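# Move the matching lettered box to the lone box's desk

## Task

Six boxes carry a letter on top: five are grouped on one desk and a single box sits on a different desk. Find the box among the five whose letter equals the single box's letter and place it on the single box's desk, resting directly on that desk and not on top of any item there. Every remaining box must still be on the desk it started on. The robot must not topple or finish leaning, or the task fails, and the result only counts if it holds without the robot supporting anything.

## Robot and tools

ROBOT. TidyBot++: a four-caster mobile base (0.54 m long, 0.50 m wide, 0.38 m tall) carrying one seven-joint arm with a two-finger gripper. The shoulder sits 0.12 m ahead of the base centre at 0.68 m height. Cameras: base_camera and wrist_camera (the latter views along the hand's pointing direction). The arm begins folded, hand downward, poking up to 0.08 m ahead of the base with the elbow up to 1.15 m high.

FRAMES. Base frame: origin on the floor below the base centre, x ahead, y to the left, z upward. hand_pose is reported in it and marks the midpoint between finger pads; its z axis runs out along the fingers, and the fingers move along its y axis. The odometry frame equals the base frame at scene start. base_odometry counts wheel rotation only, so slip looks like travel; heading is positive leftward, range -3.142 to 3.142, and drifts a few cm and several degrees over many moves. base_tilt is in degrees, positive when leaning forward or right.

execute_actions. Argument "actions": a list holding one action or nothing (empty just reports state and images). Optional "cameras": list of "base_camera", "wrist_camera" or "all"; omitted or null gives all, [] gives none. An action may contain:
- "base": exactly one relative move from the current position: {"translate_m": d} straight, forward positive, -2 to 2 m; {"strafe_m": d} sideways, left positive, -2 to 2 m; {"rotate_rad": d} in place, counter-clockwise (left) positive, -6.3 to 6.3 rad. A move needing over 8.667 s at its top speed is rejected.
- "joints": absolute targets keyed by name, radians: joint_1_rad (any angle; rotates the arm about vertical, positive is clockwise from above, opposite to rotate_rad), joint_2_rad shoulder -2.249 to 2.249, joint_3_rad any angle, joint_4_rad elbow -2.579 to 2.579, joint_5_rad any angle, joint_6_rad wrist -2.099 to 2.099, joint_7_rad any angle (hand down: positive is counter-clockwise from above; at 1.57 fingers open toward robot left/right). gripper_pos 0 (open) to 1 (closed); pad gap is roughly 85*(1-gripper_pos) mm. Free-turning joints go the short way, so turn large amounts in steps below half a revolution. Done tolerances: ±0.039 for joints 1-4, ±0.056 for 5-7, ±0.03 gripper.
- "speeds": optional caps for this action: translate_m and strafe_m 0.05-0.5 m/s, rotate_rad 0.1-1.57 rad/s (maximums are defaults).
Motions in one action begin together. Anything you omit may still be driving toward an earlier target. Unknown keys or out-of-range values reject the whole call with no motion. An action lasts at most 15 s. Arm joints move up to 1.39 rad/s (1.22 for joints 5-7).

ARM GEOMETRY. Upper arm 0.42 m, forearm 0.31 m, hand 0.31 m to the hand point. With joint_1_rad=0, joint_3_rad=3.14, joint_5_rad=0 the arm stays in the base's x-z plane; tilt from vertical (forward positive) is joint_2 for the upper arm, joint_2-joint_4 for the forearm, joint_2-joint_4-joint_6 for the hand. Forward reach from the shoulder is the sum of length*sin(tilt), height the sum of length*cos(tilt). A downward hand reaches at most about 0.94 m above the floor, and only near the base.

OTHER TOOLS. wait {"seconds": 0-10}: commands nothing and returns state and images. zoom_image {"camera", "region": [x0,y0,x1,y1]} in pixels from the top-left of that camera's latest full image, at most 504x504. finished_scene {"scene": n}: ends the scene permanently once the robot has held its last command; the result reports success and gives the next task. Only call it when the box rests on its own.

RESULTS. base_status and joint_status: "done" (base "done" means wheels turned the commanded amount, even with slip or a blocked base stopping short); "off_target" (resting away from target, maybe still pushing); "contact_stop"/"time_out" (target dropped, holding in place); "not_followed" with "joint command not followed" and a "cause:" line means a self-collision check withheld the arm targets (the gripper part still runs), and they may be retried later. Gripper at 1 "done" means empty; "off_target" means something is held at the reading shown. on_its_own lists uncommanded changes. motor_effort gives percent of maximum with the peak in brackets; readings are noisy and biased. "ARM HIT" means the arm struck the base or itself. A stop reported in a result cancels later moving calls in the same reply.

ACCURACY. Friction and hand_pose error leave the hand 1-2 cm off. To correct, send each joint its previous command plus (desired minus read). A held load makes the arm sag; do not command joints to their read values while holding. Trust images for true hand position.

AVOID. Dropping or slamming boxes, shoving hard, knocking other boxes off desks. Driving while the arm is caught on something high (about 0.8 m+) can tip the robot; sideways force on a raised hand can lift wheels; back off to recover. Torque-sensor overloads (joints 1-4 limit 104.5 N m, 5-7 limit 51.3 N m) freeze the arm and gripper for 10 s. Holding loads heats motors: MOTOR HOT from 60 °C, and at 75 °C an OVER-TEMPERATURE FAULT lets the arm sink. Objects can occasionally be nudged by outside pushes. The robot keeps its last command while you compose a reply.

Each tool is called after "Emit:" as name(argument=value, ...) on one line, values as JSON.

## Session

Emit:
execute_actions(actions=[])

Scene clock: 0.00 s.
base_odometry: x=+0.000 y=+0.000 heading=+0.000 (m, m, rad; odometry frame)
base_tilt: forward=-0.4 right=-0.2 (deg)
base_status: not commanded
joint_positions: joint_1_rad=-0.008 joint_2_rad=-0.376 joint_3_rad=+3.156 joint_4_rad=-2.560 joint_5_rad=-0.002 joint_6_rad=-0.838 joint_7_rad=+1.593 gripper_pos=+0.000
joint_status: not commanded
motor_effort: joint_1_rad=+0 joint_2_rad=-1 joint_3_rad=+0 joint_4_rad=+13 joint_5_rad=-1 joint_6_rad=+1 joint_7_rad=+0 (%)
hand_pose: x=+0.2591 y=+0.0016 z=+0.5833 quat_wxyz=(-0.003, +0.998, +0.008, +0.060) (m; base frame)
pictures: base_camera, wrist_camera
Images, in order (width x height): base_camera 644x364, wrist_camera 644x476.

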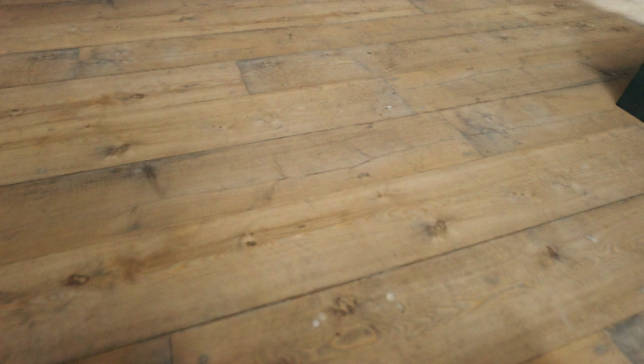

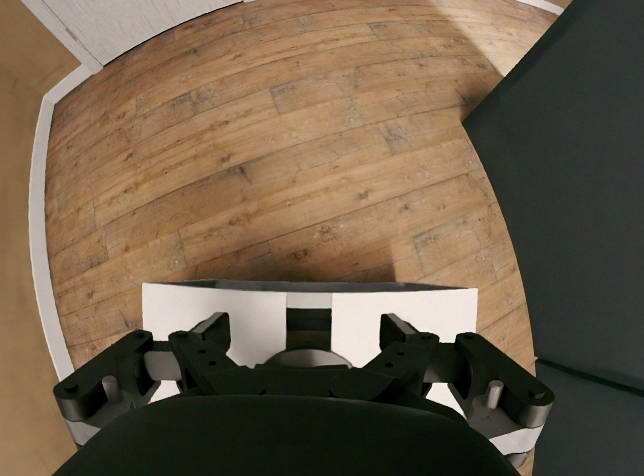

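Emit:
execute_actions(actions=[{"joints":{"joint_2_rad":-0.9,"joint_4_rad":-1.8,"joint_6_rad":-1.1,"joint_1_rad":0.4}}], cameras=["wrist_camera"])

Emit:
execute_actions(actions=[{"joints":{"joint_1_rad":-2.6}}], cameras=["wrist_camera"])

Scene clock: 7.20 s.
base_odometry: x=+0.000 y=+0.000 heading=+0.000 (m, m, rad; odometry frame)
base_tilt: forward=-0.4 right=-0.2 (deg)
base_status: not commanded
joint_positions: joint_1_rad=+0.387 joint_2_rad=-0.894 joint_3_rad=+3.156 joint_4_rad=-1.818 joint_5_rad=-0.002 joint_6_rad=-1.075 joint_7_rad=+1.593 gripper_pos=+0.000
joint_status: all done
motor_effort: joint_1_rad=+0(1) joint_2_rad=+10(12) joint_3_rad=-1(1) joint_4_rad=+18(20) joint_5_rad=-1(1) joint_6_rad=+7(7) joint_7_rad=-1(1) (%)
hand_pose: x=+0.3087 y=-0.0813 z=+1.0056 quat_wxyz=(+0.107, +0.826, -0.159, +0.530) (m; base frame)
pictures: wrist_camera
Images, in order (width x height): wrist_camera 644x476.

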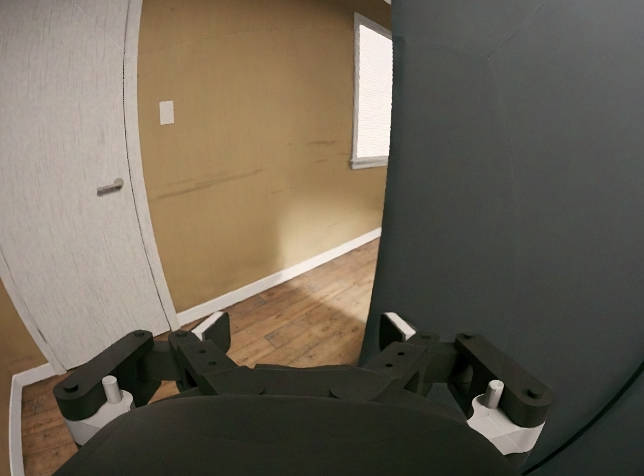

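Scene clock: 11.03 s.
base_odometry: x=+0.000 y=+0.000 heading=+0.000 (m, m, rad; odometry frame)
base_tilt: forward=-0.4 right=-0.2 (deg)
base_status: not commanded
joint_positions: joint_1_rad=-2.589 joint_2_rad=-0.894 joint_3_rad=+3.156 joint_4_rad=-1.818 joint_5_rad=-0.002 joint_6_rad=-1.075 joint_7_rad=+1.593 gripper_pos=+0.000
joint_status: all done
motor_effort: joint_1_rad=+0(0) joint_2_rad=+11(11) joint_3_rad=+0(0) joint_4_rad=+18(17) joint_5_rad=-1(0) joint_6_rad=+7(7) joint_7_rad=-1(0) (%)
hand_pose: x=-0.0546 y=+0.1116 z=+1.0056 quat_wxyz=(-0.519, +0.227, +0.810, +0.150) (m; base frame)
pictures: wrist_camera
Images, in order (width x height): wrist_camera 644x476.

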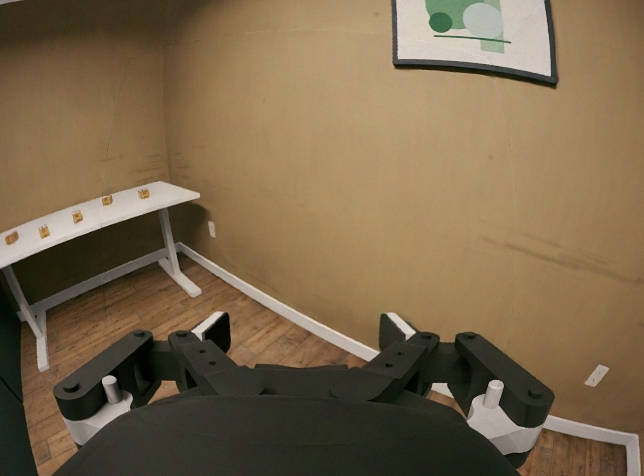

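Emit:
execute_actions(actions=[{"base":{"rotate_rad":0.32},"joints":{"joint_1_rad":0,"joint_6_rad":-1.5}}])

Scene clock: 23.20 s.
base_odometry: x=+0.000 y=+0.000 heading=+0.320 (m, m, rad; odometry frame)
base_tilt: forward=-0.4 right=-0.2 (deg)
base_status: done
joint_positions: joint_1_rad=-0.011 joint_2_rad=-0.894 joint_3_rad=+3.156 joint_4_rad=-1.818 joint_5_rad=-0.002 joint_6_rad=-1.475 joint_7_rad=+1.593 gripper_pos=+0.000
joint_status: all done
motor_effort: joint_1_rad=+0(1) joint_2_rad=+12(12) joint_3_rad=+0(0) joint_4_rad=+16(18) joint_5_rad=-2(0) joint_6_rad=+5(7) joint_7_rad=-1(0) (%)
hand_pose: x=+0.2526 y=-0.0003 z=+0.9055 quat_wxyz=(-0.003, +0.932, +0.010, +0.363) (m; base frame)
pictures: base_camera, wrist_camera
Images, in order (width x height): base_camera 644x364, wrist_camera 644x476.

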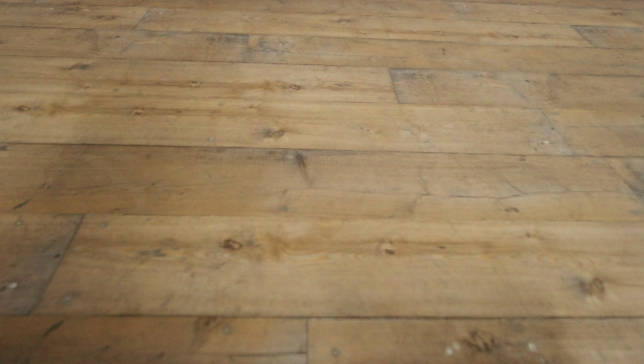

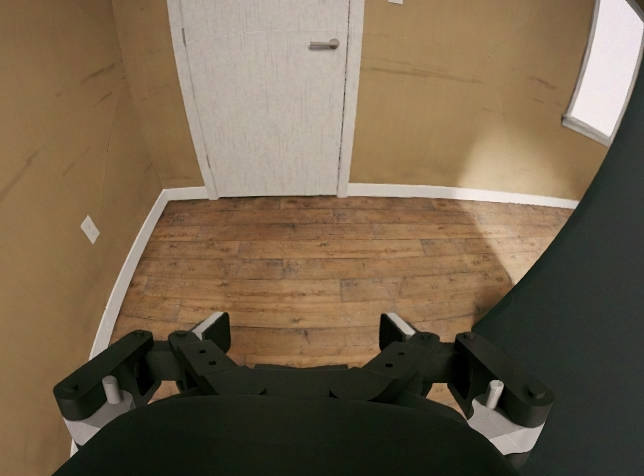

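Emit:
execute_actions(actions=[{"base":{"translate_m":0.7}}])

Scene clock: 30.90 s.
base_odometry: x=+0.664 y=+0.221 heading=+0.320 (m, m, rad; odometry frame)
base_tilt: forward=-0.4 right=-0.2 (deg)
base_status: done
joint_positions: joint_1_rad=-0.011 joint_2_rad=-0.896 joint_3_rad=+3.156 joint_4_rad=-1.818 joint_5_rad=-0.002 joint_6_rad=-1.478 joint_7_rad=+1.593 gripper_pos=+0.000
joint_status: not commanded
motor_effort: joint_1_rad=+0(0) joint_2_rad=+12(15) joint_3_rad=-1(0) joint_4_rad=+16(17) joint_5_rad=+0(1) joint_6_rad=+6(6) joint_7_rad=+0(0) (%)
hand_pose: x=+0.2514 y=-0.0003 z=+0.9053 quat_wxyz=(-0.003, +0.932, +0.010, +0.363) (m; base frame)
pictures: base_camera, wrist_camera
Images, in order (width x height): base_camera 644x364, wrist_camera 644x476.

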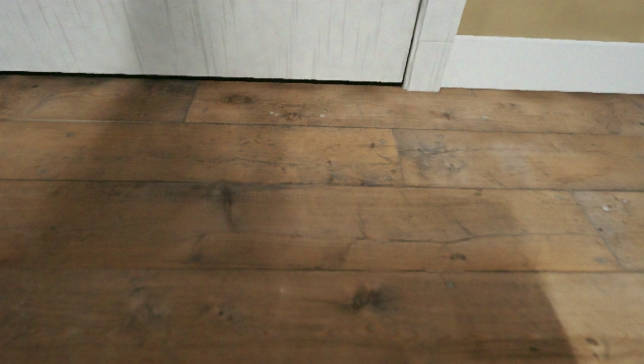

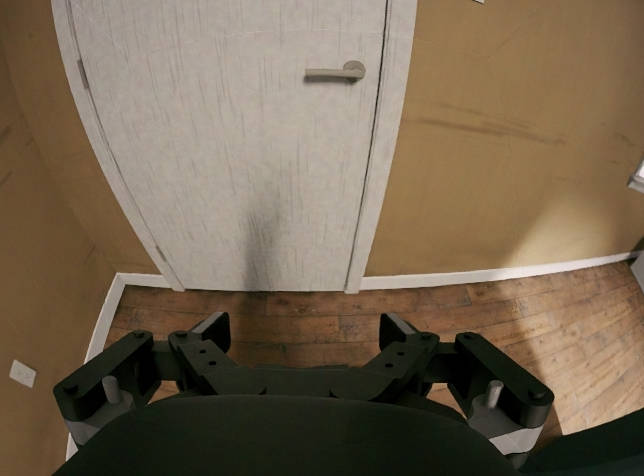

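Emit:
execute_actions(actions=[{"base":{"translate_m":0.34}}], cameras=["base_camera"])

Emit:
execute_actions(actions=[{"joints":{"joint_1_rad":1.57}}], cameras=["wrist_camera"])

Scene clock: 37.20 s.
base_odometry: x=+0.987 y=+0.328 heading=+0.321 (m, m, rad; odometry frame)
base_tilt: forward=-0.4 right=-0.2 (deg)
base_status: done
joint_positions: joint_1_rad=-0.011 joint_2_rad=-0.895 joint_3_rad=+3.156 joint_4_rad=-1.818 joint_5_rad=-0.002 joint_6_rad=-1.478 joint_7_rad=+1.593 gripper_pos=+0.000
joint_status: not commanded
motor_effort: joint_1_rad=+0(0) joint_2_rad=+12(15) joint_3_rad=-1(0) joint_4_rad=+16(17) joint_5_rad=+0(1) joint_6_rad=+5(6) joint_7_rad=-1(1) (%)
hand_pose: x=+0.2516 y=-0.0003 z=+0.9050 quat_wxyz=(-0.003, +0.932, +0.010, +0.362) (m; base frame)
pictures: base_camera
Images, in order (width x height): base_camera 644x364.

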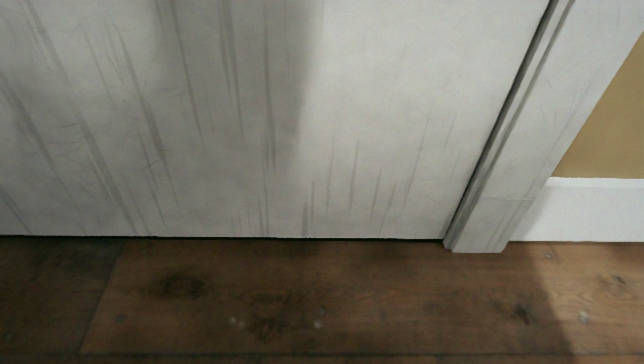

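Scene clock: 40.00 s.
base_odometry: x=+0.987 y=+0.328 heading=+0.321 (m, m, rad; odometry frame)
base_tilt: forward=-0.4 right=-0.2 (deg)
base_status: not commanded
joint_positions: joint_1_rad=+1.559 joint_2_rad=-0.895 joint_3_rad=+3.156 joint_4_rad=-1.818 joint_5_rad=-0.002 joint_6_rad=-1.478 joint_7_rad=+1.593 gripper_pos=+0.000
joint_status: all done
motor_effort: joint_1_rad=+0(0) joint_2_rad=+12(12) joint_3_rad=+0(0) joint_4_rad=+16(16) joint_5_rad=-1(0) joint_6_rad=+5(5) joint_7_rad=+0(1) (%)
hand_pose: x=+0.1188 y=-0.1326 z=+0.9050 quat_wxyz=(+0.254, +0.666, -0.652, +0.258) (m; base frame)
pictures: wrist_camera
Images, in order (width x height): wrist_camera 644x476.

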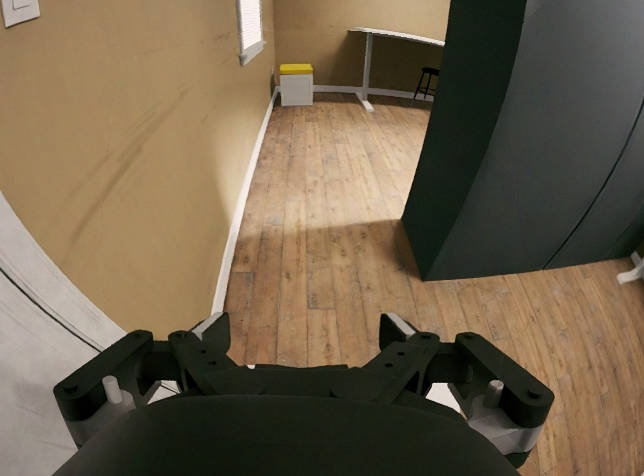

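Emit:
execute_actions(actions=[{"base":{"rotate_rad":-1.55},"joints":{"joint_1_rad":0}}])

Scene clock: 45.43 s.
base_odometry: x=+0.987 y=+0.328 heading=-1.228 (m, m, rad; odometry frame)
base_tilt: forward=-0.4 right=-0.2 (deg)
base_status: done
joint_positions: joint_1_rad=+0.011 joint_2_rad=-0.895 joint_3_rad=+3.156 joint_4_rad=-1.818 joint_5_rad=-0.002 joint_6_rad=-1.478 joint_7_rad=+1.593 gripper_pos=+0.000
joint_status: all done
motor_effort: joint_1_rad=+0(1) joint_2_rad=+12(13) joint_3_rad=+0(0) joint_4_rad=+16(16) joint_5_rad=-1(0) joint_6_rad=+6(5) joint_7_rad=+0(0) (%)
hand_pose: x=+0.2516 y=-0.0033 z=+0.9050 quat_wxyz=(+0.001, +0.932, -0.001, +0.362) (m; base frame)
pictures: base_camera, wrist_camera
Images, in order (width x height): base_camera 644x364, wrist_camera 644x476.

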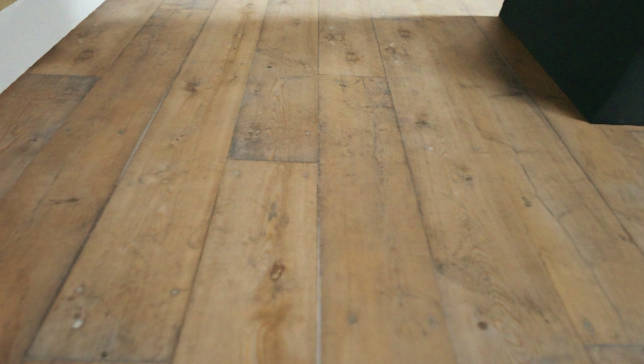

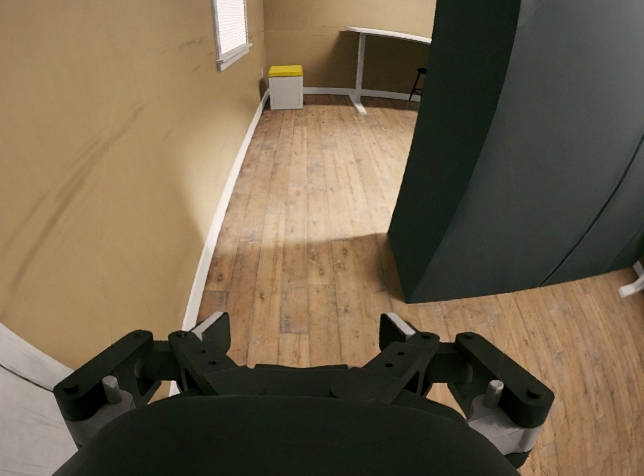

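Emit:
execute_actions(actions=[{"base":{"strafe_m":0.07}}], cameras=["base_camera"])

Emit:
execute_actions(actions=[{"base":{"translate_m":1.9},"joints":{"joint_6_rad":-1.2}}])

Scene clock: 50.07 s.
base_odometry: x=+1.053 y=+0.352 heading=-1.229 (m, m, rad; odometry frame)
base_tilt: forward=-0.4 right=-0.2 (deg)
base_status: done
joint_positions: joint_1_rad=+0.010 joint_2_rad=-0.895 joint_3_rad=+3.156 joint_4_rad=-1.818 joint_5_rad=-0.002 joint_6_rad=-1.478 joint_7_rad=+1.593 gripper_pos=+0.000
joint_status: not commanded
motor_effort: joint_1_rad=+0(1) joint_2_rad=+12(12) joint_3_rad=-1(0) joint_4_rad=+16(16) joint_5_rad=+0(1) joint_6_rad=+5(5) joint_7_rad=+0(0) (%)
hand_pose: x=+0.2516 y=-0.0031 z=+0.9050 quat_wxyz=(+0.001, +0.932, +0.000, +0.362) (m; base frame)
pictures: base_camera
Images, in order (width x height): base_camera 644x364.

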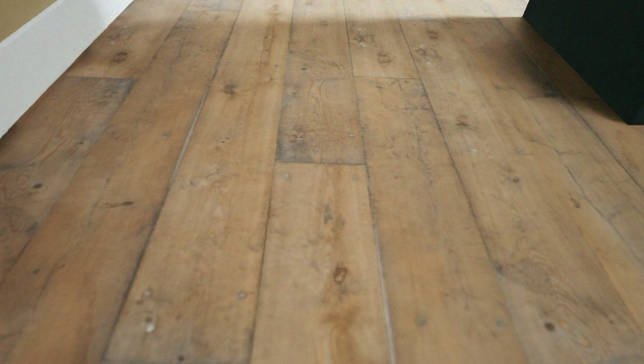

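Scene clock: 55.23 s.
base_odometry: x=+1.691 y=-1.438 heading=-1.229 (m, m, rad; odometry frame)
base_tilt: forward=-0.4 right=-0.2 (deg)
base_status: done
joint_positions: joint_1_rad=+0.010 joint_2_rad=-0.898 joint_3_rad=+3.156 joint_4_rad=-1.812 joint_5_rad=-0.002 joint_6_rad=-1.206 joint_7_rad=+1.593 gripper_pos=+0.000
joint_status: all done
motor_effort: joint_1_rad=+0(0) joint_2_rad=+12(15) joint_3_rad=+0(0) joint_4_rad=+17(18) joint_5_rad=-1(1) joint_6_rad=+7(7) joint_7_rad=+0(0) (%)
hand_pose: x=+0.3044 y=-0.0049 z=+0.9736 quat_wxyz=(+0.004, +0.872, -0.001, +0.489) (m; base frame)
pictures: base_camera, wrist_camera
Images, in order (width x height): base_camera 644x364, wrist_camera 644x476.

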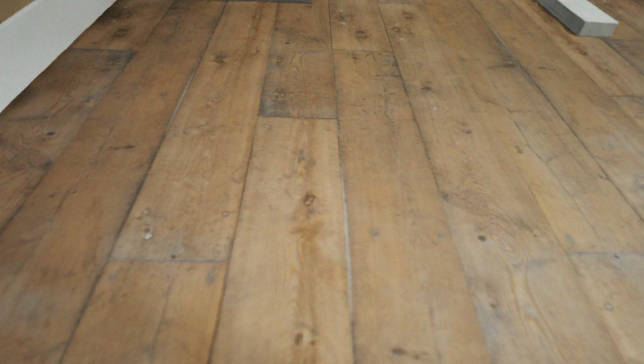

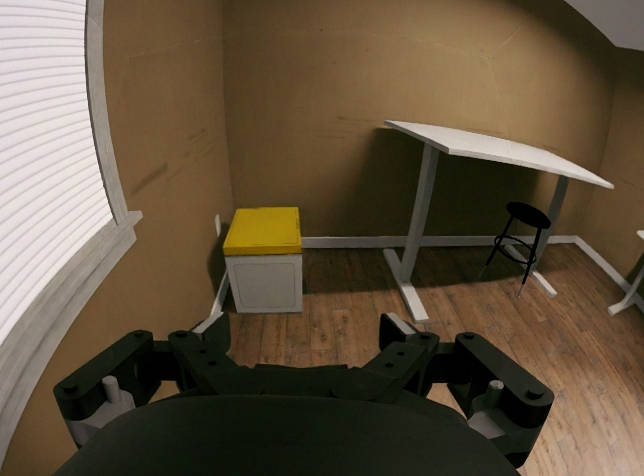

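Emit:
execute_actions(actions=[{"joints":{"joint_1_rad":1.3,"joint_6_rad":-1.0}}], cameras=["wrist_camera"])

Scene clock: 59.57 s.
base_odometry: x=+1.691 y=-1.438 heading=-1.229 (m, m, rad; odometry frame)
base_tilt: forward=-0.4 right=-0.2 (deg)
base_status: not commanded
joint_positions: joint_1_rad=+1.289 joint_2_rad=-0.898 joint_3_rad=+3.156 joint_4_rad=-1.812 joint_5_rad=-0.002 joint_6_rad=-1.025 joint_7_rad=+1.593 gripper_pos=+0.000
joint_status: all done
motor_effort: joint_1_rad=+0(0) joint_2_rad=+11(11) joint_3_rad=+0(0) joint_4_rad=+17(17) joint_5_rad=+0(1) joint_6_rad=+7(7) joint_7_rad=-1(1) (%)
hand_pose: x=+0.1737 y=-0.2031 z=+1.0241 quat_wxyz=(+0.342, +0.661, -0.493, +0.450) (m; base frame)
pictures: wrist_camera
Images, in order (width x height): wrist_camera 644x476.

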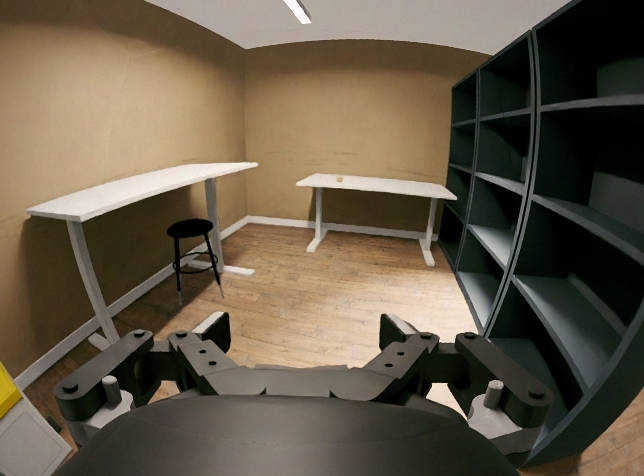

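Emit:
execute_actions(actions=[{"base":{"translate_m":0.15},"joints":{"joint_6_rad":-1.3}}], cameras=[])

Emit:
execute_actions(actions=[{"base":{"rotate_rad":-1.57},"joints":{"joint_1_rad":0}}])

Scene clock: 65.33 s.
base_odometry: x=+1.741 y=-1.580 heading=-1.229 (m, m, rad; odometry frame)
base_tilt: forward=-0.4 right=-0.2 (deg)
base_status: done
joint_positions: joint_1_rad=+1.292 joint_2_rad=-0.898 joint_3_rad=+3.156 joint_4_rad=-1.811 joint_5_rad=-0.002 joint_6_rad=-1.296 joint_7_rad=+1.593 gripper_pos=+0.000
joint_status: all done
motor_effort: joint_1_rad=+0(1) joint_2_rad=+11(13) joint_3_rad=+0(1) joint_4_rad=+17(18) joint_5_rad=+0(1) joint_6_rad=+6(8) joint_7_rad=+0(0) (%)
hand_pose: x=+0.1631 y=-0.1639 z=+0.9509 quat_wxyz=(+0.272, +0.715, -0.535, +0.358) (m; base frame)
pictures: none
No camera images: the call's "cameras" was empty. Leave "cameras" out to get every camera's image.

Scene clock: 67.90 s.
base_odometry: x=+1.741 y=-1.580 heading=-2.799 (m, m, rad; odometry frame)
base_tilt: forward=-0.4 right=-0.2 (deg)
base_status: done
joint_positions: joint_1_rad=+0.011 joint_2_rad=-0.898 joint_3_rad=+3.156 joint_4_rad=-1.811 joint_5_rad=-0.002 joint_6_rad=-1.296 joint_7_rad=+1.593 gripper_pos=+0.000
joint_status: all done
motor_effort: joint_1_rad=+0(0) joint_2_rad=+11(14) joint_3_rad=+0(1) joint_4_rad=+17(17) joint_5_rad=-1(1) joint_6_rad=+6(6) joint_7_rad=+0(0) (%)
hand_pose: x=+0.2886 y=-0.0045 z=+0.9509 quat_wxyz=(+0.004, +0.893, -0.001, +0.450) (m; base frame)
pictures: base_camera, wrist_camera
Images, in order (width x height): base_camera 644x364, wrist_camera 644x476.

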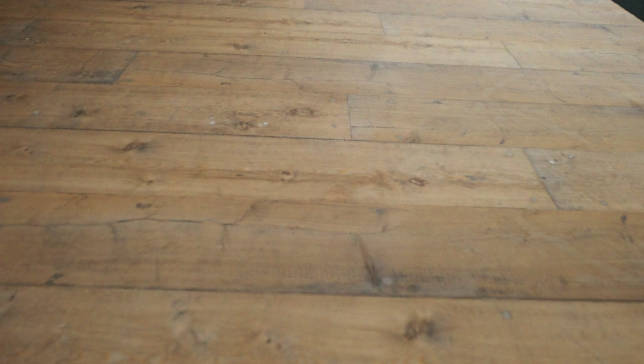

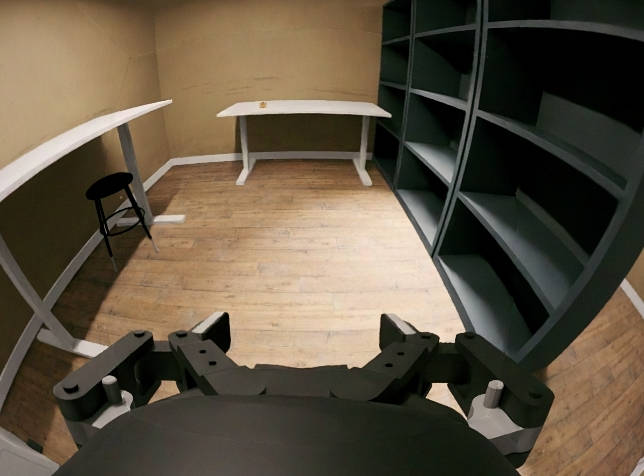

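Emit:
execute_actions(actions=[{"base":{"strafe_m":0.12}}], cameras=[])

Emit:
execute_actions(actions=[{"base":{"translate_m":1.5},"joints":{"joint_2_rad":-0.2,"joint_4_rad":-1.1,"joint_6_rad":-1.3}}])

Scene clock: 73.07 s.
base_odometry: x=+1.781 y=-1.693 heading=-2.800 (m, m, rad; odometry frame)
base_tilt: forward=-0.4 right=-0.2 (deg)
base_status: done
joint_positions: joint_1_rad=+0.010 joint_2_rad=-0.898 joint_3_rad=+3.156 joint_4_rad=-1.811 joint_5_rad=-0.002 joint_6_rad=-1.296 joint_7_rad=+1.593 gripper_pos=+0.000
joint_status: not commanded
motor_effort: joint_1_rad=+0(1) joint_2_rad=+11(12) joint_3_rad=+0(2) joint_4_rad=+16(17) joint_5_rad=+0(2) joint_6_rad=+7(6) joint_7_rad=-1(0) (%)
hand_pose: x=+0.2886 y=-0.0042 z=+0.9509 quat_wxyz=(+0.003, +0.893, +0.000, +0.450) (m; base frame)
pictures: none
No camera images: the call's "cameras" was empty. Leave "cameras" out to get every camera's image.

Scene clock: 77.43 s.
base_odometry: x=+0.368 y=-2.197 heading=-2.799 (m, m, rad; odometry frame)
base_tilt: forward=-0.4 right=-0.2 (deg)
base_status: done
joint_positions: joint_1_rad=+0.010 joint_2_rad=-0.196 joint_3_rad=+3.156 joint_4_rad=-1.123 joint_5_rad=-0.002 joint_6_rad=-1.296 joint_7_rad=+1.593 gripper_pos=+0.000
joint_status: all done
motor_effort: joint_1_rad=+0(1) joint_2_rad=-11(16) joint_3_rad=+0(0) joint_4_rad=+17(17) joint_5_rad=-1(1) joint_6_rad=+6(7) joint_7_rad=+0(1) (%)
hand_pose: x=+0.5358 y=-0.0091 z=+1.0941 quat_wxyz=(+0.008, +0.896, -0.001, +0.443) (m; base frame)
pictures: base_camera, wrist_camera
Images, in order (width x height): base_camera 644x364, wrist_camera 644x476.

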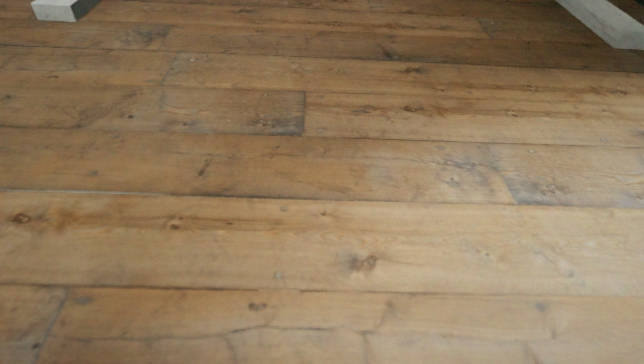

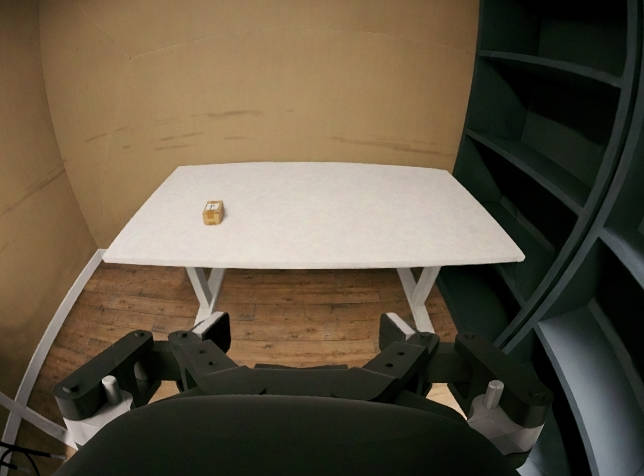

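Emit:
zoom_image(camera="wrist_camera", region=[180, 185, 250, 240])

Region (180, 185, 250, 240) of wrist_camera's 644x476 image, scaled by 7.200; it fills the top 396 rows of this view, and the rest is white.

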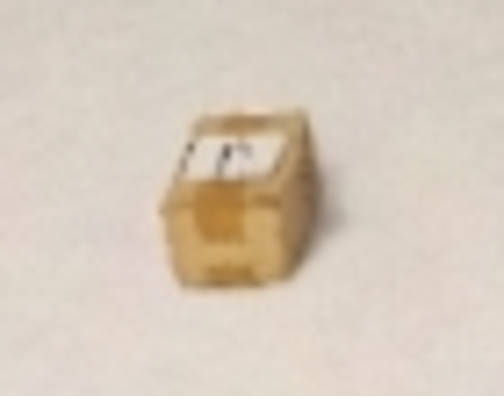

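Emit:
execute_actions(actions=[{"base":{"translate_m":0.3},"joints":{"joint_1_rad":-0.35,"joint_2_rad":0.1,"joint_4_rad":-0.9,"joint_6_rad":-1.45}}], cameras=["wrist_camera"])

Scene clock: 84.17 s.
base_odometry: x=+0.086 y=-2.298 heading=-2.799 (m, m, rad; odometry frame)
base_tilt: forward=-0.4 right=-0.2 (deg)
base_status: done
joint_positions: joint_1_rad=-0.339 joint_2_rad=+0.113 joint_3_rad=+3.156 joint_4_rad=-0.924 joint_5_rad=-0.002 joint_6_rad=-1.425 joint_7_rad=+1.593 gripper_pos=+0.000
joint_status: all done
motor_effort: joint_1_rad=+0(1) joint_2_rad=-23(31) joint_3_rad=-1(2) joint_4_rad=+17(19) joint_5_rad=-1(2) joint_6_rad=+5(7) joint_7_rad=+0(1) (%)
hand_pose: x=+0.6053 y=+0.1665 z=+1.0178 quat_wxyz=(-0.050, +0.928, +0.163, +0.330) (m; base frame)
pictures: wrist_camera
Images, in order (width x height): wrist_camera 644x476.

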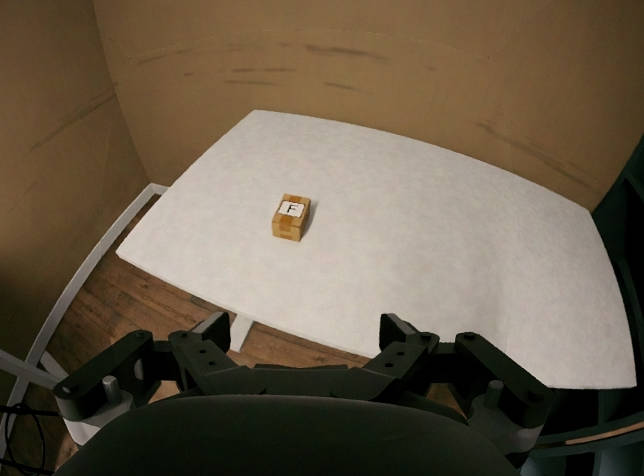

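Emit:
zoom_image(camera="wrist_camera", region=[255, 180, 335, 250])

Region (255, 180, 335, 250) of wrist_camera's 644x476 image, scaled by 6.300; it fills the top 441 rows of this view, and the rest is white.

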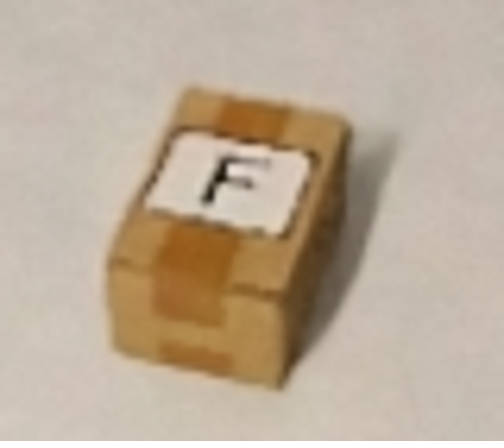

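Emit:
execute_actions(actions=[{"base":{"translate_m":-1.8},"joints":{"joint_1_rad":0,"joint_2_rad":-0.9,"joint_4_rad":-1.8,"joint_6_rad":-1.4}}], cameras=["wrist_camera"])

Emit:
execute_actions(actions=[{"base":{"strafe_m":-0.12}}], cameras=[])

Emit:
execute_actions(actions=[{"base":{"rotate_rad":1.57}}])

Scene clock: 95.30 s.
base_odometry: x=+1.781 y=-1.692 heading=-2.799 (m, m, rad; odometry frame)
base_tilt: forward=-0.4 right=-0.2 (deg)
base_status: done
joint_positions: joint_1_rad=-0.014 joint_2_rad=-0.897 joint_3_rad=+3.156 joint_4_rad=-1.779 joint_5_rad=-0.002 joint_6_rad=-1.425 joint_7_rad=+1.593 gripper_pos=+0.000
joint_status: all done
motor_effort: joint_1_rad=+0(1) joint_2_rad=+12(28) joint_3_rad=-1(3) joint_4_rad=+16(18) joint_5_rad=+0(1) joint_6_rad=+5(6) joint_7_rad=-1(1) (%)
hand_pose: x=+0.2637 y=-0.0002 z=+0.9355 quat_wxyz=(-0.002, +0.914, +0.011, +0.406) (m; base frame)
pictures: wrist_camera
Images, in order (width x height): wrist_camera 644x476.

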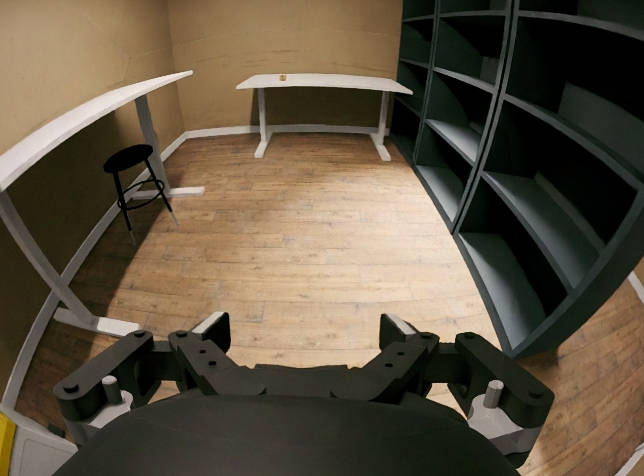

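Scene clock: 96.63 s.
base_odometry: x=+1.741 y=-1.579 heading=-2.799 (m, m, rad; odometry frame)
base_tilt: forward=-0.4 right=-0.2 (deg)
base_status: done
joint_positions: joint_1_rad=-0.011 joint_2_rad=-0.897 joint_3_rad=+3.156 joint_4_rad=-1.779 joint_5_rad=-0.002 joint_6_rad=-1.424 joint_7_rad=+1.593 gripper_pos=+0.000
joint_status: not commanded
motor_effort: joint_1_rad=+0(1) joint_2_rad=+12(12) joint_3_rad=+0(2) joint_4_rad=+16(16) joint_5_rad=-1(2) joint_6_rad=+7(6) joint_7_rad=-1(0) (%)
hand_pose: x=+0.2638 y=-0.0007 z=+0.9355 quat_wxyz=(-0.002, +0.914, +0.009, +0.406) (m; base frame)
pictures: none
No camera images: the call's "cameras" was empty. Leave "cameras" out to get every camera's image.

Scene clock: 98.93 s.
base_odometry: x=+1.741 y=-1.578 heading=-1.229 (m, m, rad; odometry frame)
base_tilt: forward=-0.4 right=-0.2 (deg)
base_status: done
joint_positions: joint_1_rad=-0.011 joint_2_rad=-0.897 joint_3_rad=+3.156 joint_4_rad=-1.779 joint_5_rad=-0.002 joint_6_rad=-1.424 joint_7_rad=+1.593 gripper_pos=+0.000
joint_status: not commanded
motor_effort: joint_1_rad=+0(1) joint_2_rad=+12(14) joint_3_rad=+0(0) joint_4_rad=+16(16) joint_5_rad=-1(0) joint_6_rad=+6(6) joint_7_rad=-1(0) (%)
hand_pose: x=+0.2638 y=-0.0007 z=+0.9356 quat_wxyz=(-0.002, +0.914, +0.009, +0.406) (m; base frame)
pictures: base_camera, wrist_camera
Images, in order (width x height): base_camera 644x364, wrist_camera 644x476.

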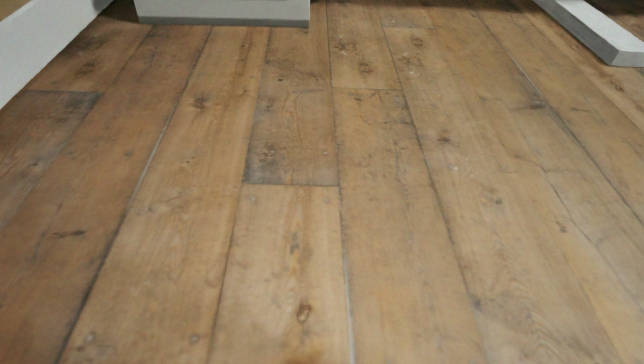

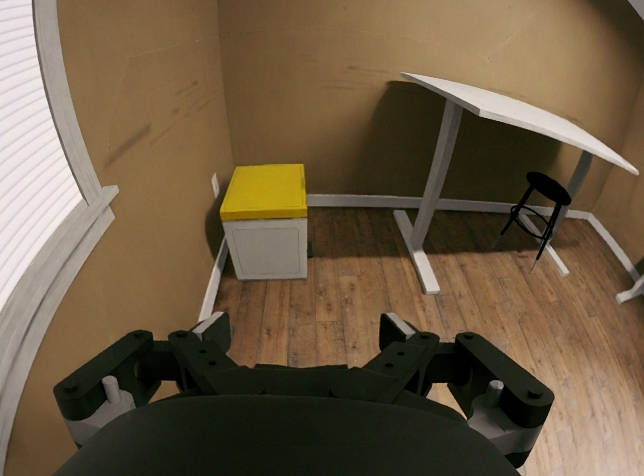

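Emit:
execute_actions(actions=[{"base":{"translate_m":-2.0}}])

Scene clock: 105.63 s.
base_odometry: x=+1.069 y=+0.306 heading=-1.229 (m, m, rad; odometry frame)
base_tilt: forward=-0.4 right=-0.2 (deg)
base_status: done
joint_positions: joint_1_rad=-0.011 joint_2_rad=-0.900 joint_3_rad=+3.156 joint_4_rad=-1.779 joint_5_rad=-0.002 joint_6_rad=-1.423 joint_7_rad=+1.593 gripper_pos=+0.000
joint_status: not commanded
motor_effort: joint_1_rad=+0(0) joint_2_rad=+12(15) joint_3_rad=+0(1) joint_4_rad=+16(17) joint_5_rad=+0(0) joint_6_rad=+6(6) joint_7_rad=+0(0) (%)
hand_pose: x=+0.2635 y=-0.0007 z=+0.9359 quat_wxyz=(-0.002, +0.913, +0.009, +0.407) (m; base frame)
pictures: base_camera, wrist_camera
Images, in order (width x height): base_camera 644x364, wrist_camera 644x476.

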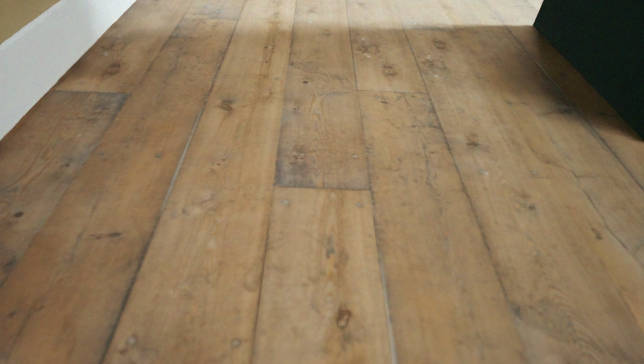

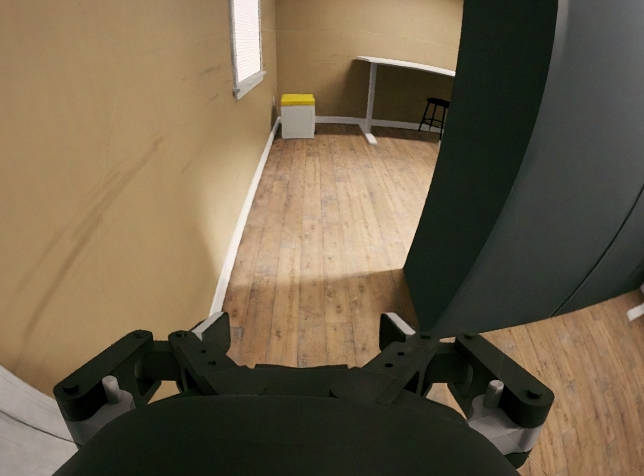

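Emit:
execute_actions(actions=[{"base":{"translate_m":-0.08}}], cameras=[])

Emit:
execute_actions(actions=[{"base":{"rotate_rad":-1.57},"joints":{"joint_6_rad":-1.15}}])

Scene clock: 109.90 s.
base_odometry: x=+1.042 y=+0.381 heading=-1.229 (m, m, rad; odometry frame)
base_tilt: forward=-0.4 right=-0.2 (deg)
base_status: done
joint_positions: joint_1_rad=-0.011 joint_2_rad=-0.904 joint_3_rad=+3.156 joint_4_rad=-1.780 joint_5_rad=-0.002 joint_6_rad=-1.423 joint_7_rad=+1.593 gripper_pos=+0.000
joint_status: not commanded
motor_effort: joint_1_rad=+0(1) joint_2_rad=+12(16) joint_3_rad=+0(0) joint_4_rad=+16(17) joint_5_rad=+0(0) joint_6_rad=+6(7) joint_7_rad=+0(0) (%)
hand_pose: x=+0.2624 y=-0.0007 z=+0.9365 quat_wxyz=(-0.002, +0.912, +0.009, +0.409) (m; base frame)
pictures: none
No camera images: the call's "cameras" was empty. Leave "cameras" out to get every camera's image.

Scene clock: 112.20 s.
base_odometry: x=+1.042 y=+0.381 heading=-2.798 (m, m, rad; odometry frame)
base_tilt: forward=-0.4 right=-0.2 (deg)
base_status: done
joint_positions: joint_1_rad=-0.010 joint_2_rad=-0.904 joint_3_rad=+3.156 joint_4_rad=-1.783 joint_5_rad=-0.002 joint_6_rad=-1.154 joint_7_rad=+1.593 gripper_pos=+0.000
joint_status: all done
motor_effort: joint_1_rad=+0(1) joint_2_rad=+11(13) joint_3_rad=+0(0) joint_4_rad=+17(17) joint_5_rad=+0(1) joint_6_rad=+7(7) joint_7_rad=+0(0) (%)
hand_pose: x=+0.3093 y=-0.0016 z=+1.0039 quat_wxyz=(+0.000, +0.850, +0.007, +0.526) (m; base frame)
pictures: base_camera, wrist_camera
Images, in order (width x height): base_camera 644x364, wrist_camera 644x476.

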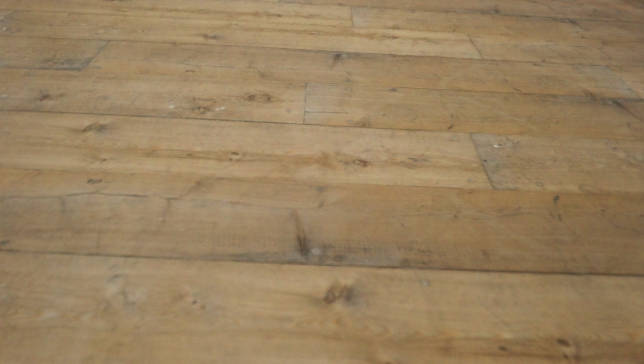

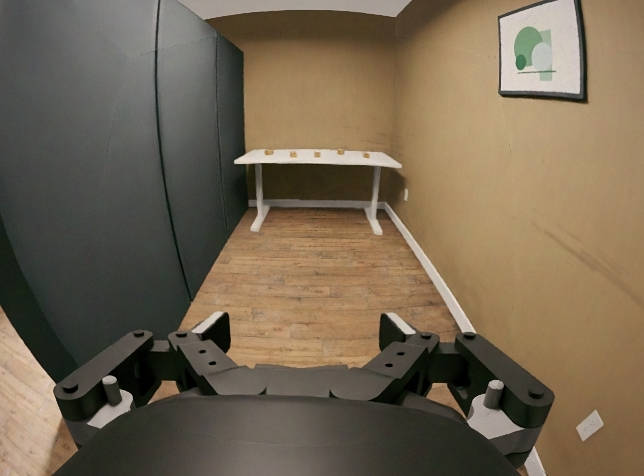

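Emit:
execute_actions(actions=[{"base":{"translate_m":1.9},"joints":{"joint_2_rad":-0.2,"joint_4_rad":-1.1,"joint_6_rad":-1.35}}])

Scene clock: 119.47 s.
base_odometry: x=-0.748 y=-0.257 heading=-2.799 (m, m, rad; odometry frame)
base_tilt: forward=-0.4 right=-0.2 (deg)
base_status: done
joint_positions: joint_1_rad=-0.010 joint_2_rad=-0.196 joint_3_rad=+3.156 joint_4_rad=-1.124 joint_5_rad=-0.002 joint_6_rad=-1.326 joint_7_rad=+1.593 gripper_pos=+0.000
joint_status: all done
motor_effort: joint_1_rad=+0(0) joint_2_rad=-11(16) joint_3_rad=-1(0) joint_4_rad=+17(17) joint_5_rad=+0(1) joint_6_rad=+6(8) joint_7_rad=+0(1) (%)
hand_pose: x=+0.5302 y=-0.0011 z=+1.0869 quat_wxyz=(+0.004, +0.903, +0.008, +0.430) (m; base frame)
pictures: base_camera, wrist_camera
Images, in order (width x height): base_camera 644x364, wrist_camera 644x476.

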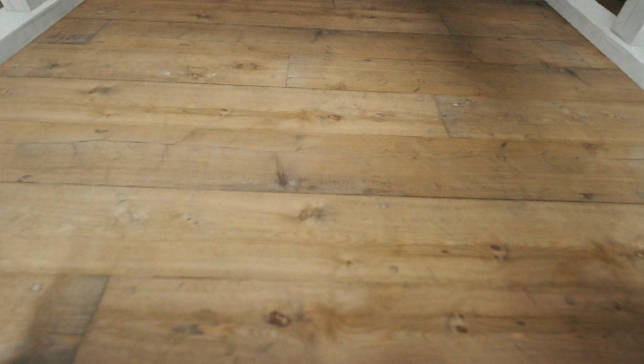

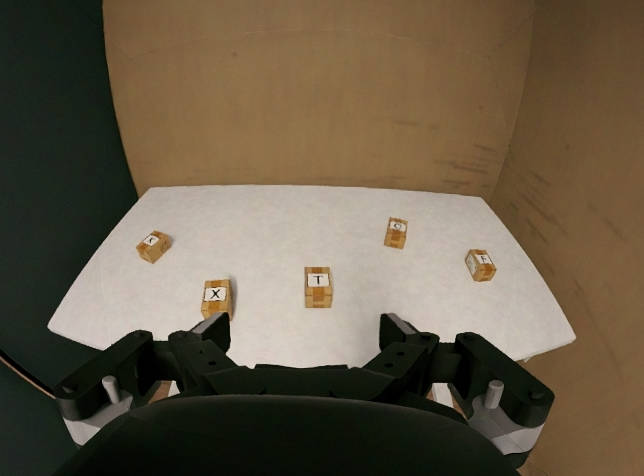

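Emit:
zoom_image(camera="wrist_camera", region=[370, 200, 520, 300])

Emit:
zoom_image(camera="wrist_camera", region=[120, 210, 270, 320])

Region (370, 200, 520, 300) of wrist_camera's 644x476 image, scaled by 3.360.

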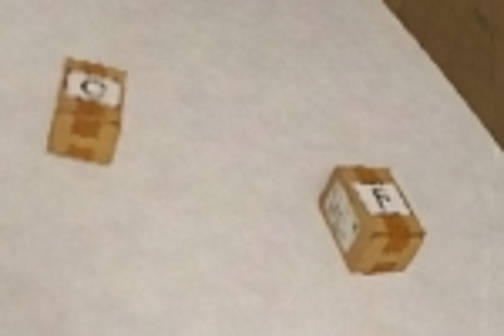

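Region (120, 210, 270, 320) of wrist_camera's 644x476 image, scaled by 3.360; it fills the top 370 rows of this view, and the rest is white.

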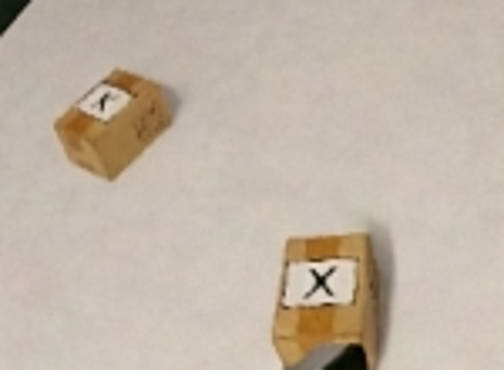

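Emit:
execute_actions(actions=[{"base":{"strafe_m":-0.3},"speeds":{"strafe_m":0.3}}], cameras=["base_camera"])

Emit:
execute_actions(actions=[{"base":{"translate_m":0.25},"joints":{"joint_1_rad":0.25,"joint_2_rad":0.0,"joint_4_rad":-1.2,"joint_6_rad":-1.6}}])

Scene clock: 131.70 s.
base_odometry: x=-0.849 y=+0.026 heading=-2.799 (m, m, rad; odometry frame)
base_tilt: forward=-0.4 right=-0.2 (deg)
base_status: done
joint_positions: joint_1_rad=-0.008 joint_2_rad=-0.196 joint_3_rad=+3.156 joint_4_rad=-1.123 joint_5_rad=-0.002 joint_6_rad=-1.326 joint_7_rad=+1.593 gripper_pos=+0.000
joint_status: not commanded
motor_effort: joint_1_rad=+0(1) joint_2_rad=-11(12) joint_3_rad=-1(1) joint_4_rad=+17(17) joint_5_rad=-1(2) joint_6_rad=+6(6) joint_7_rad=+0(0) (%)
hand_pose: x=+0.5302 y=-0.0017 z=+1.0870 quat_wxyz=(+0.004, +0.903, +0.007, +0.430) (m; base frame)
pictures: base_camera
Images, in order (width x height): base_camera 644x364.

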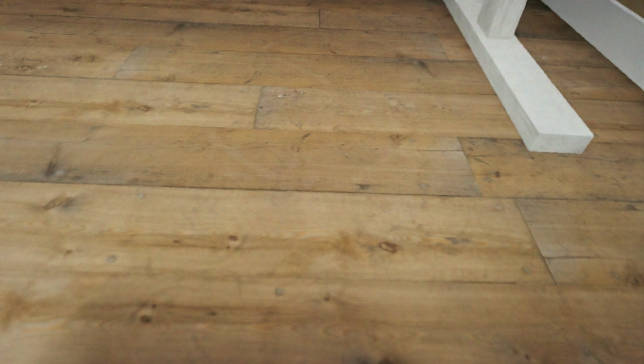

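Scene clock: 133.60 s.
base_odometry: x=-1.084 y=-0.058 heading=-2.799 (m, m, rad; odometry frame)
base_tilt: forward=-0.4 right=-0.2 (deg)
base_status: done
joint_positions: joint_1_rad=+0.238 joint_2_rad=+0.013 joint_3_rad=+3.156 joint_4_rad=-1.186 joint_5_rad=-0.002 joint_6_rad=-1.575 joint_7_rad=+1.593 gripper_pos=+0.000
joint_status: all done
motor_effort: joint_1_rad=+0(1) joint_2_rad=-19(26) joint_3_rad=-1(0) joint_4_rad=+17(18) joint_5_rad=-1(2) joint_6_rad=+2(6) joint_7_rad=-1(0) (%)
hand_pose: x=+0.5171 y=-0.1006 z=+0.9263 quat_wxyz=(+0.024, +0.977, -0.113, +0.181) (m; base frame)
pictures: base_camera, wrist_camera
Images, in order (width x height): base_camera 644x364, wrist_camera 644x476.

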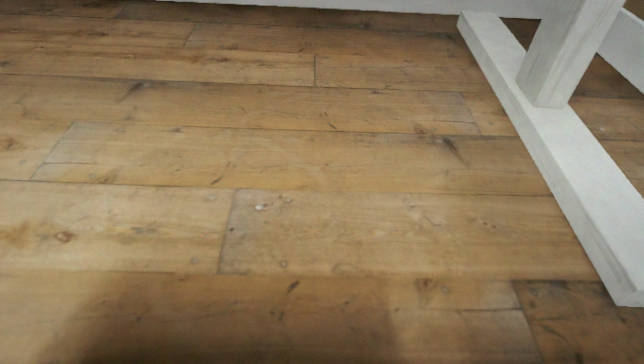

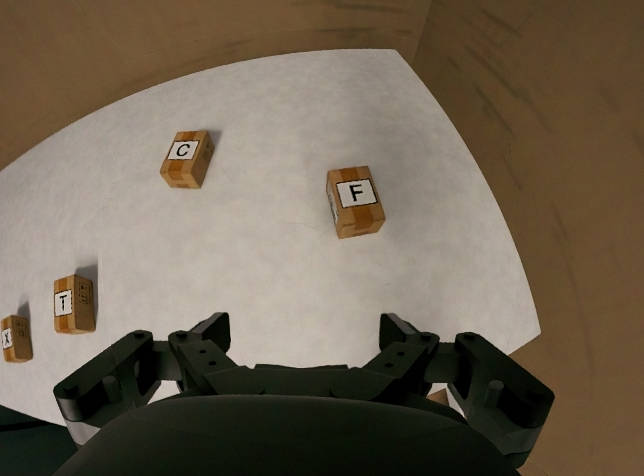

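Emit:
execute_actions(actions=[{"joints":{"joint_1_rad":0.33,"joint_2_rad":0.40,"joint_4_rad":-1.09,"joint_6_rad":-1.16,"joint_7_rad":1.75}}], cameras=["wrist_camera"])

Scene clock: 143.30 s.
base_odometry: x=-1.084 y=-0.058 heading=-2.799 (m, m, rad; odometry frame)
base_tilt: forward=-0.4 right=-0.2 (deg)
base_status: not commanded
joint_positions: joint_1_rad=+0.317 joint_2_rad=+0.406 joint_3_rad=+3.156 joint_4_rad=-1.114 joint_5_rad=-0.002 joint_6_rad=-1.182 joint_7_rad=+1.713 gripper_pos=+0.000
joint_status: all done
motor_effort: joint_1_rad=+0(1) joint_2_rad=-35(38) joint_3_rad=-1(1) joint_4_rad=+18(18) joint_5_rad=+0(1) joint_6_rad=+3(4) joint_7_rad=+0(1) (%)
hand_pose: x=+0.6994 y=-0.1963 z=+0.8029 quat_wxyz=(+0.053, +0.972, -0.091, +0.212) (m; base frame)
pictures: wrist_camera
Images, in order (width x height): wrist_camera 644x476.

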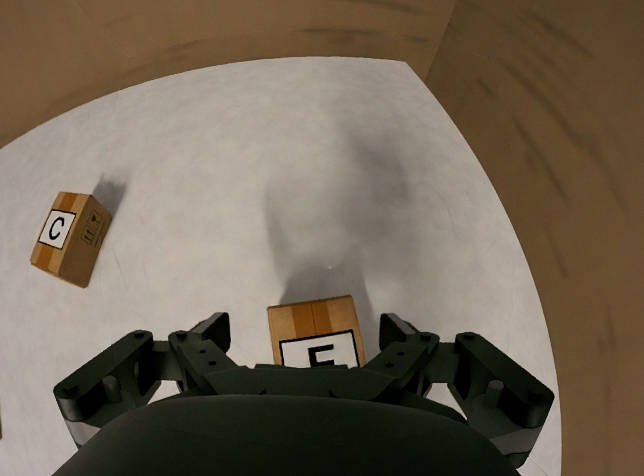

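Emit:
execute_actions(actions=[{"joints":{"joint_7_rad":1.88,"joint_2_rad":0.40,"joint_4_rad":-1.25,"joint_6_rad":-1.02}}], cameras=["wrist_camera"])

Scene clock: 152.13 s.
base_odometry: x=-1.084 y=-0.058 heading=-2.799 (m, m, rad; odometry frame)
base_tilt: forward=-0.4 right=-0.2 (deg)
base_status: not commanded
joint_positions: joint_1_rad=+0.317 joint_2_rad=+0.405 joint_3_rad=+3.156 joint_4_rad=-1.234 joint_5_rad=-0.002 joint_6_rad=-1.045 joint_7_rad=+1.844 gripper_pos=+0.000
joint_status: all done
motor_effort: joint_1_rad=+0(0) joint_2_rad=-35(36) joint_3_rad=-1(1) joint_4_rad=+18(19) joint_5_rad=+0(0) joint_6_rad=+3(4) joint_7_rad=+0(1) (%)
hand_pose: x=+0.7036 y=-0.1980 z=+0.7677 quat_wxyz=(+0.069, +0.974, -0.028, +0.216) (m; base frame)
pictures: wrist_camera
Images, in order (width x height): wrist_camera 644x476.

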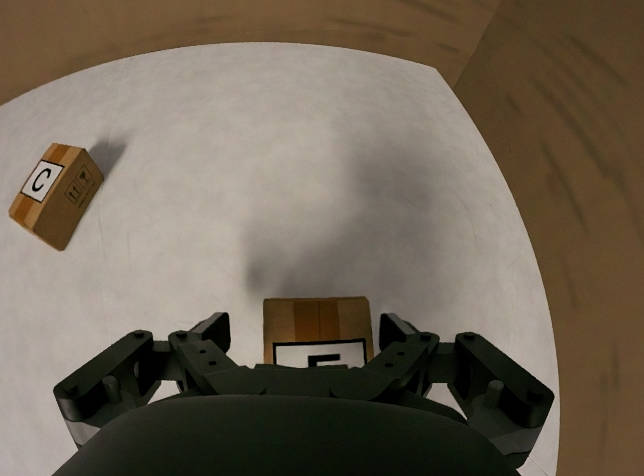

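Emit:
execute_actions(actions=[{"joints":{"joint_1_rad":0.345,"joint_2_rad":0.375,"joint_4_rad":-1.32,"joint_6_rad":-0.96}}], cameras=["wrist_camera"])

Scene clock: 164.50 s.
base_odometry: x=-1.084 y=-0.058 heading=-2.799 (m, m, rad; odometry frame)
base_tilt: forward=-0.4 right=-0.2 (deg)
base_status: not commanded
joint_positions: joint_1_rad=+0.333 joint_2_rad=+0.390 joint_3_rad=+3.156 joint_4_rad=-1.301 joint_5_rad=-0.002 joint_6_rad=-0.985 joint_7_rad=+1.844 gripper_pos=+0.000
joint_status: all done
motor_effort: joint_1_rad=+0(1) joint_2_rad=-34(35) joint_3_rad=-1(1) joint_4_rad=+18(18) joint_5_rad=+0(1) joint_6_rad=+4(4) joint_7_rad=+0(0) (%)
hand_pose: x=+0.6953 y=-0.2056 z=+0.7550 quat_wxyz=(+0.072, +0.972, -0.035, +0.219) (m; base frame)
pictures: wrist_camera
Images, in order (width x height): wrist_camera 644x476.

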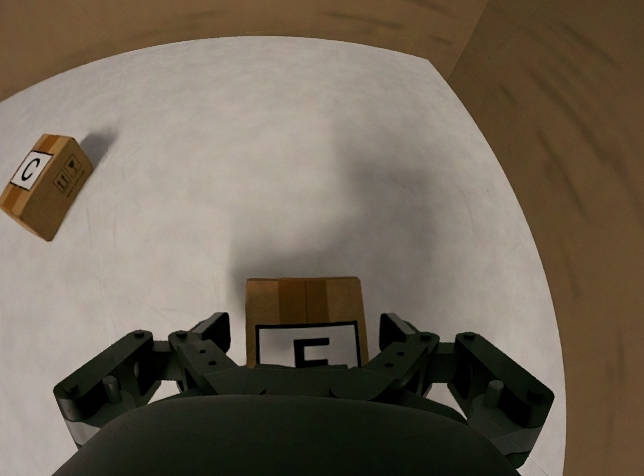

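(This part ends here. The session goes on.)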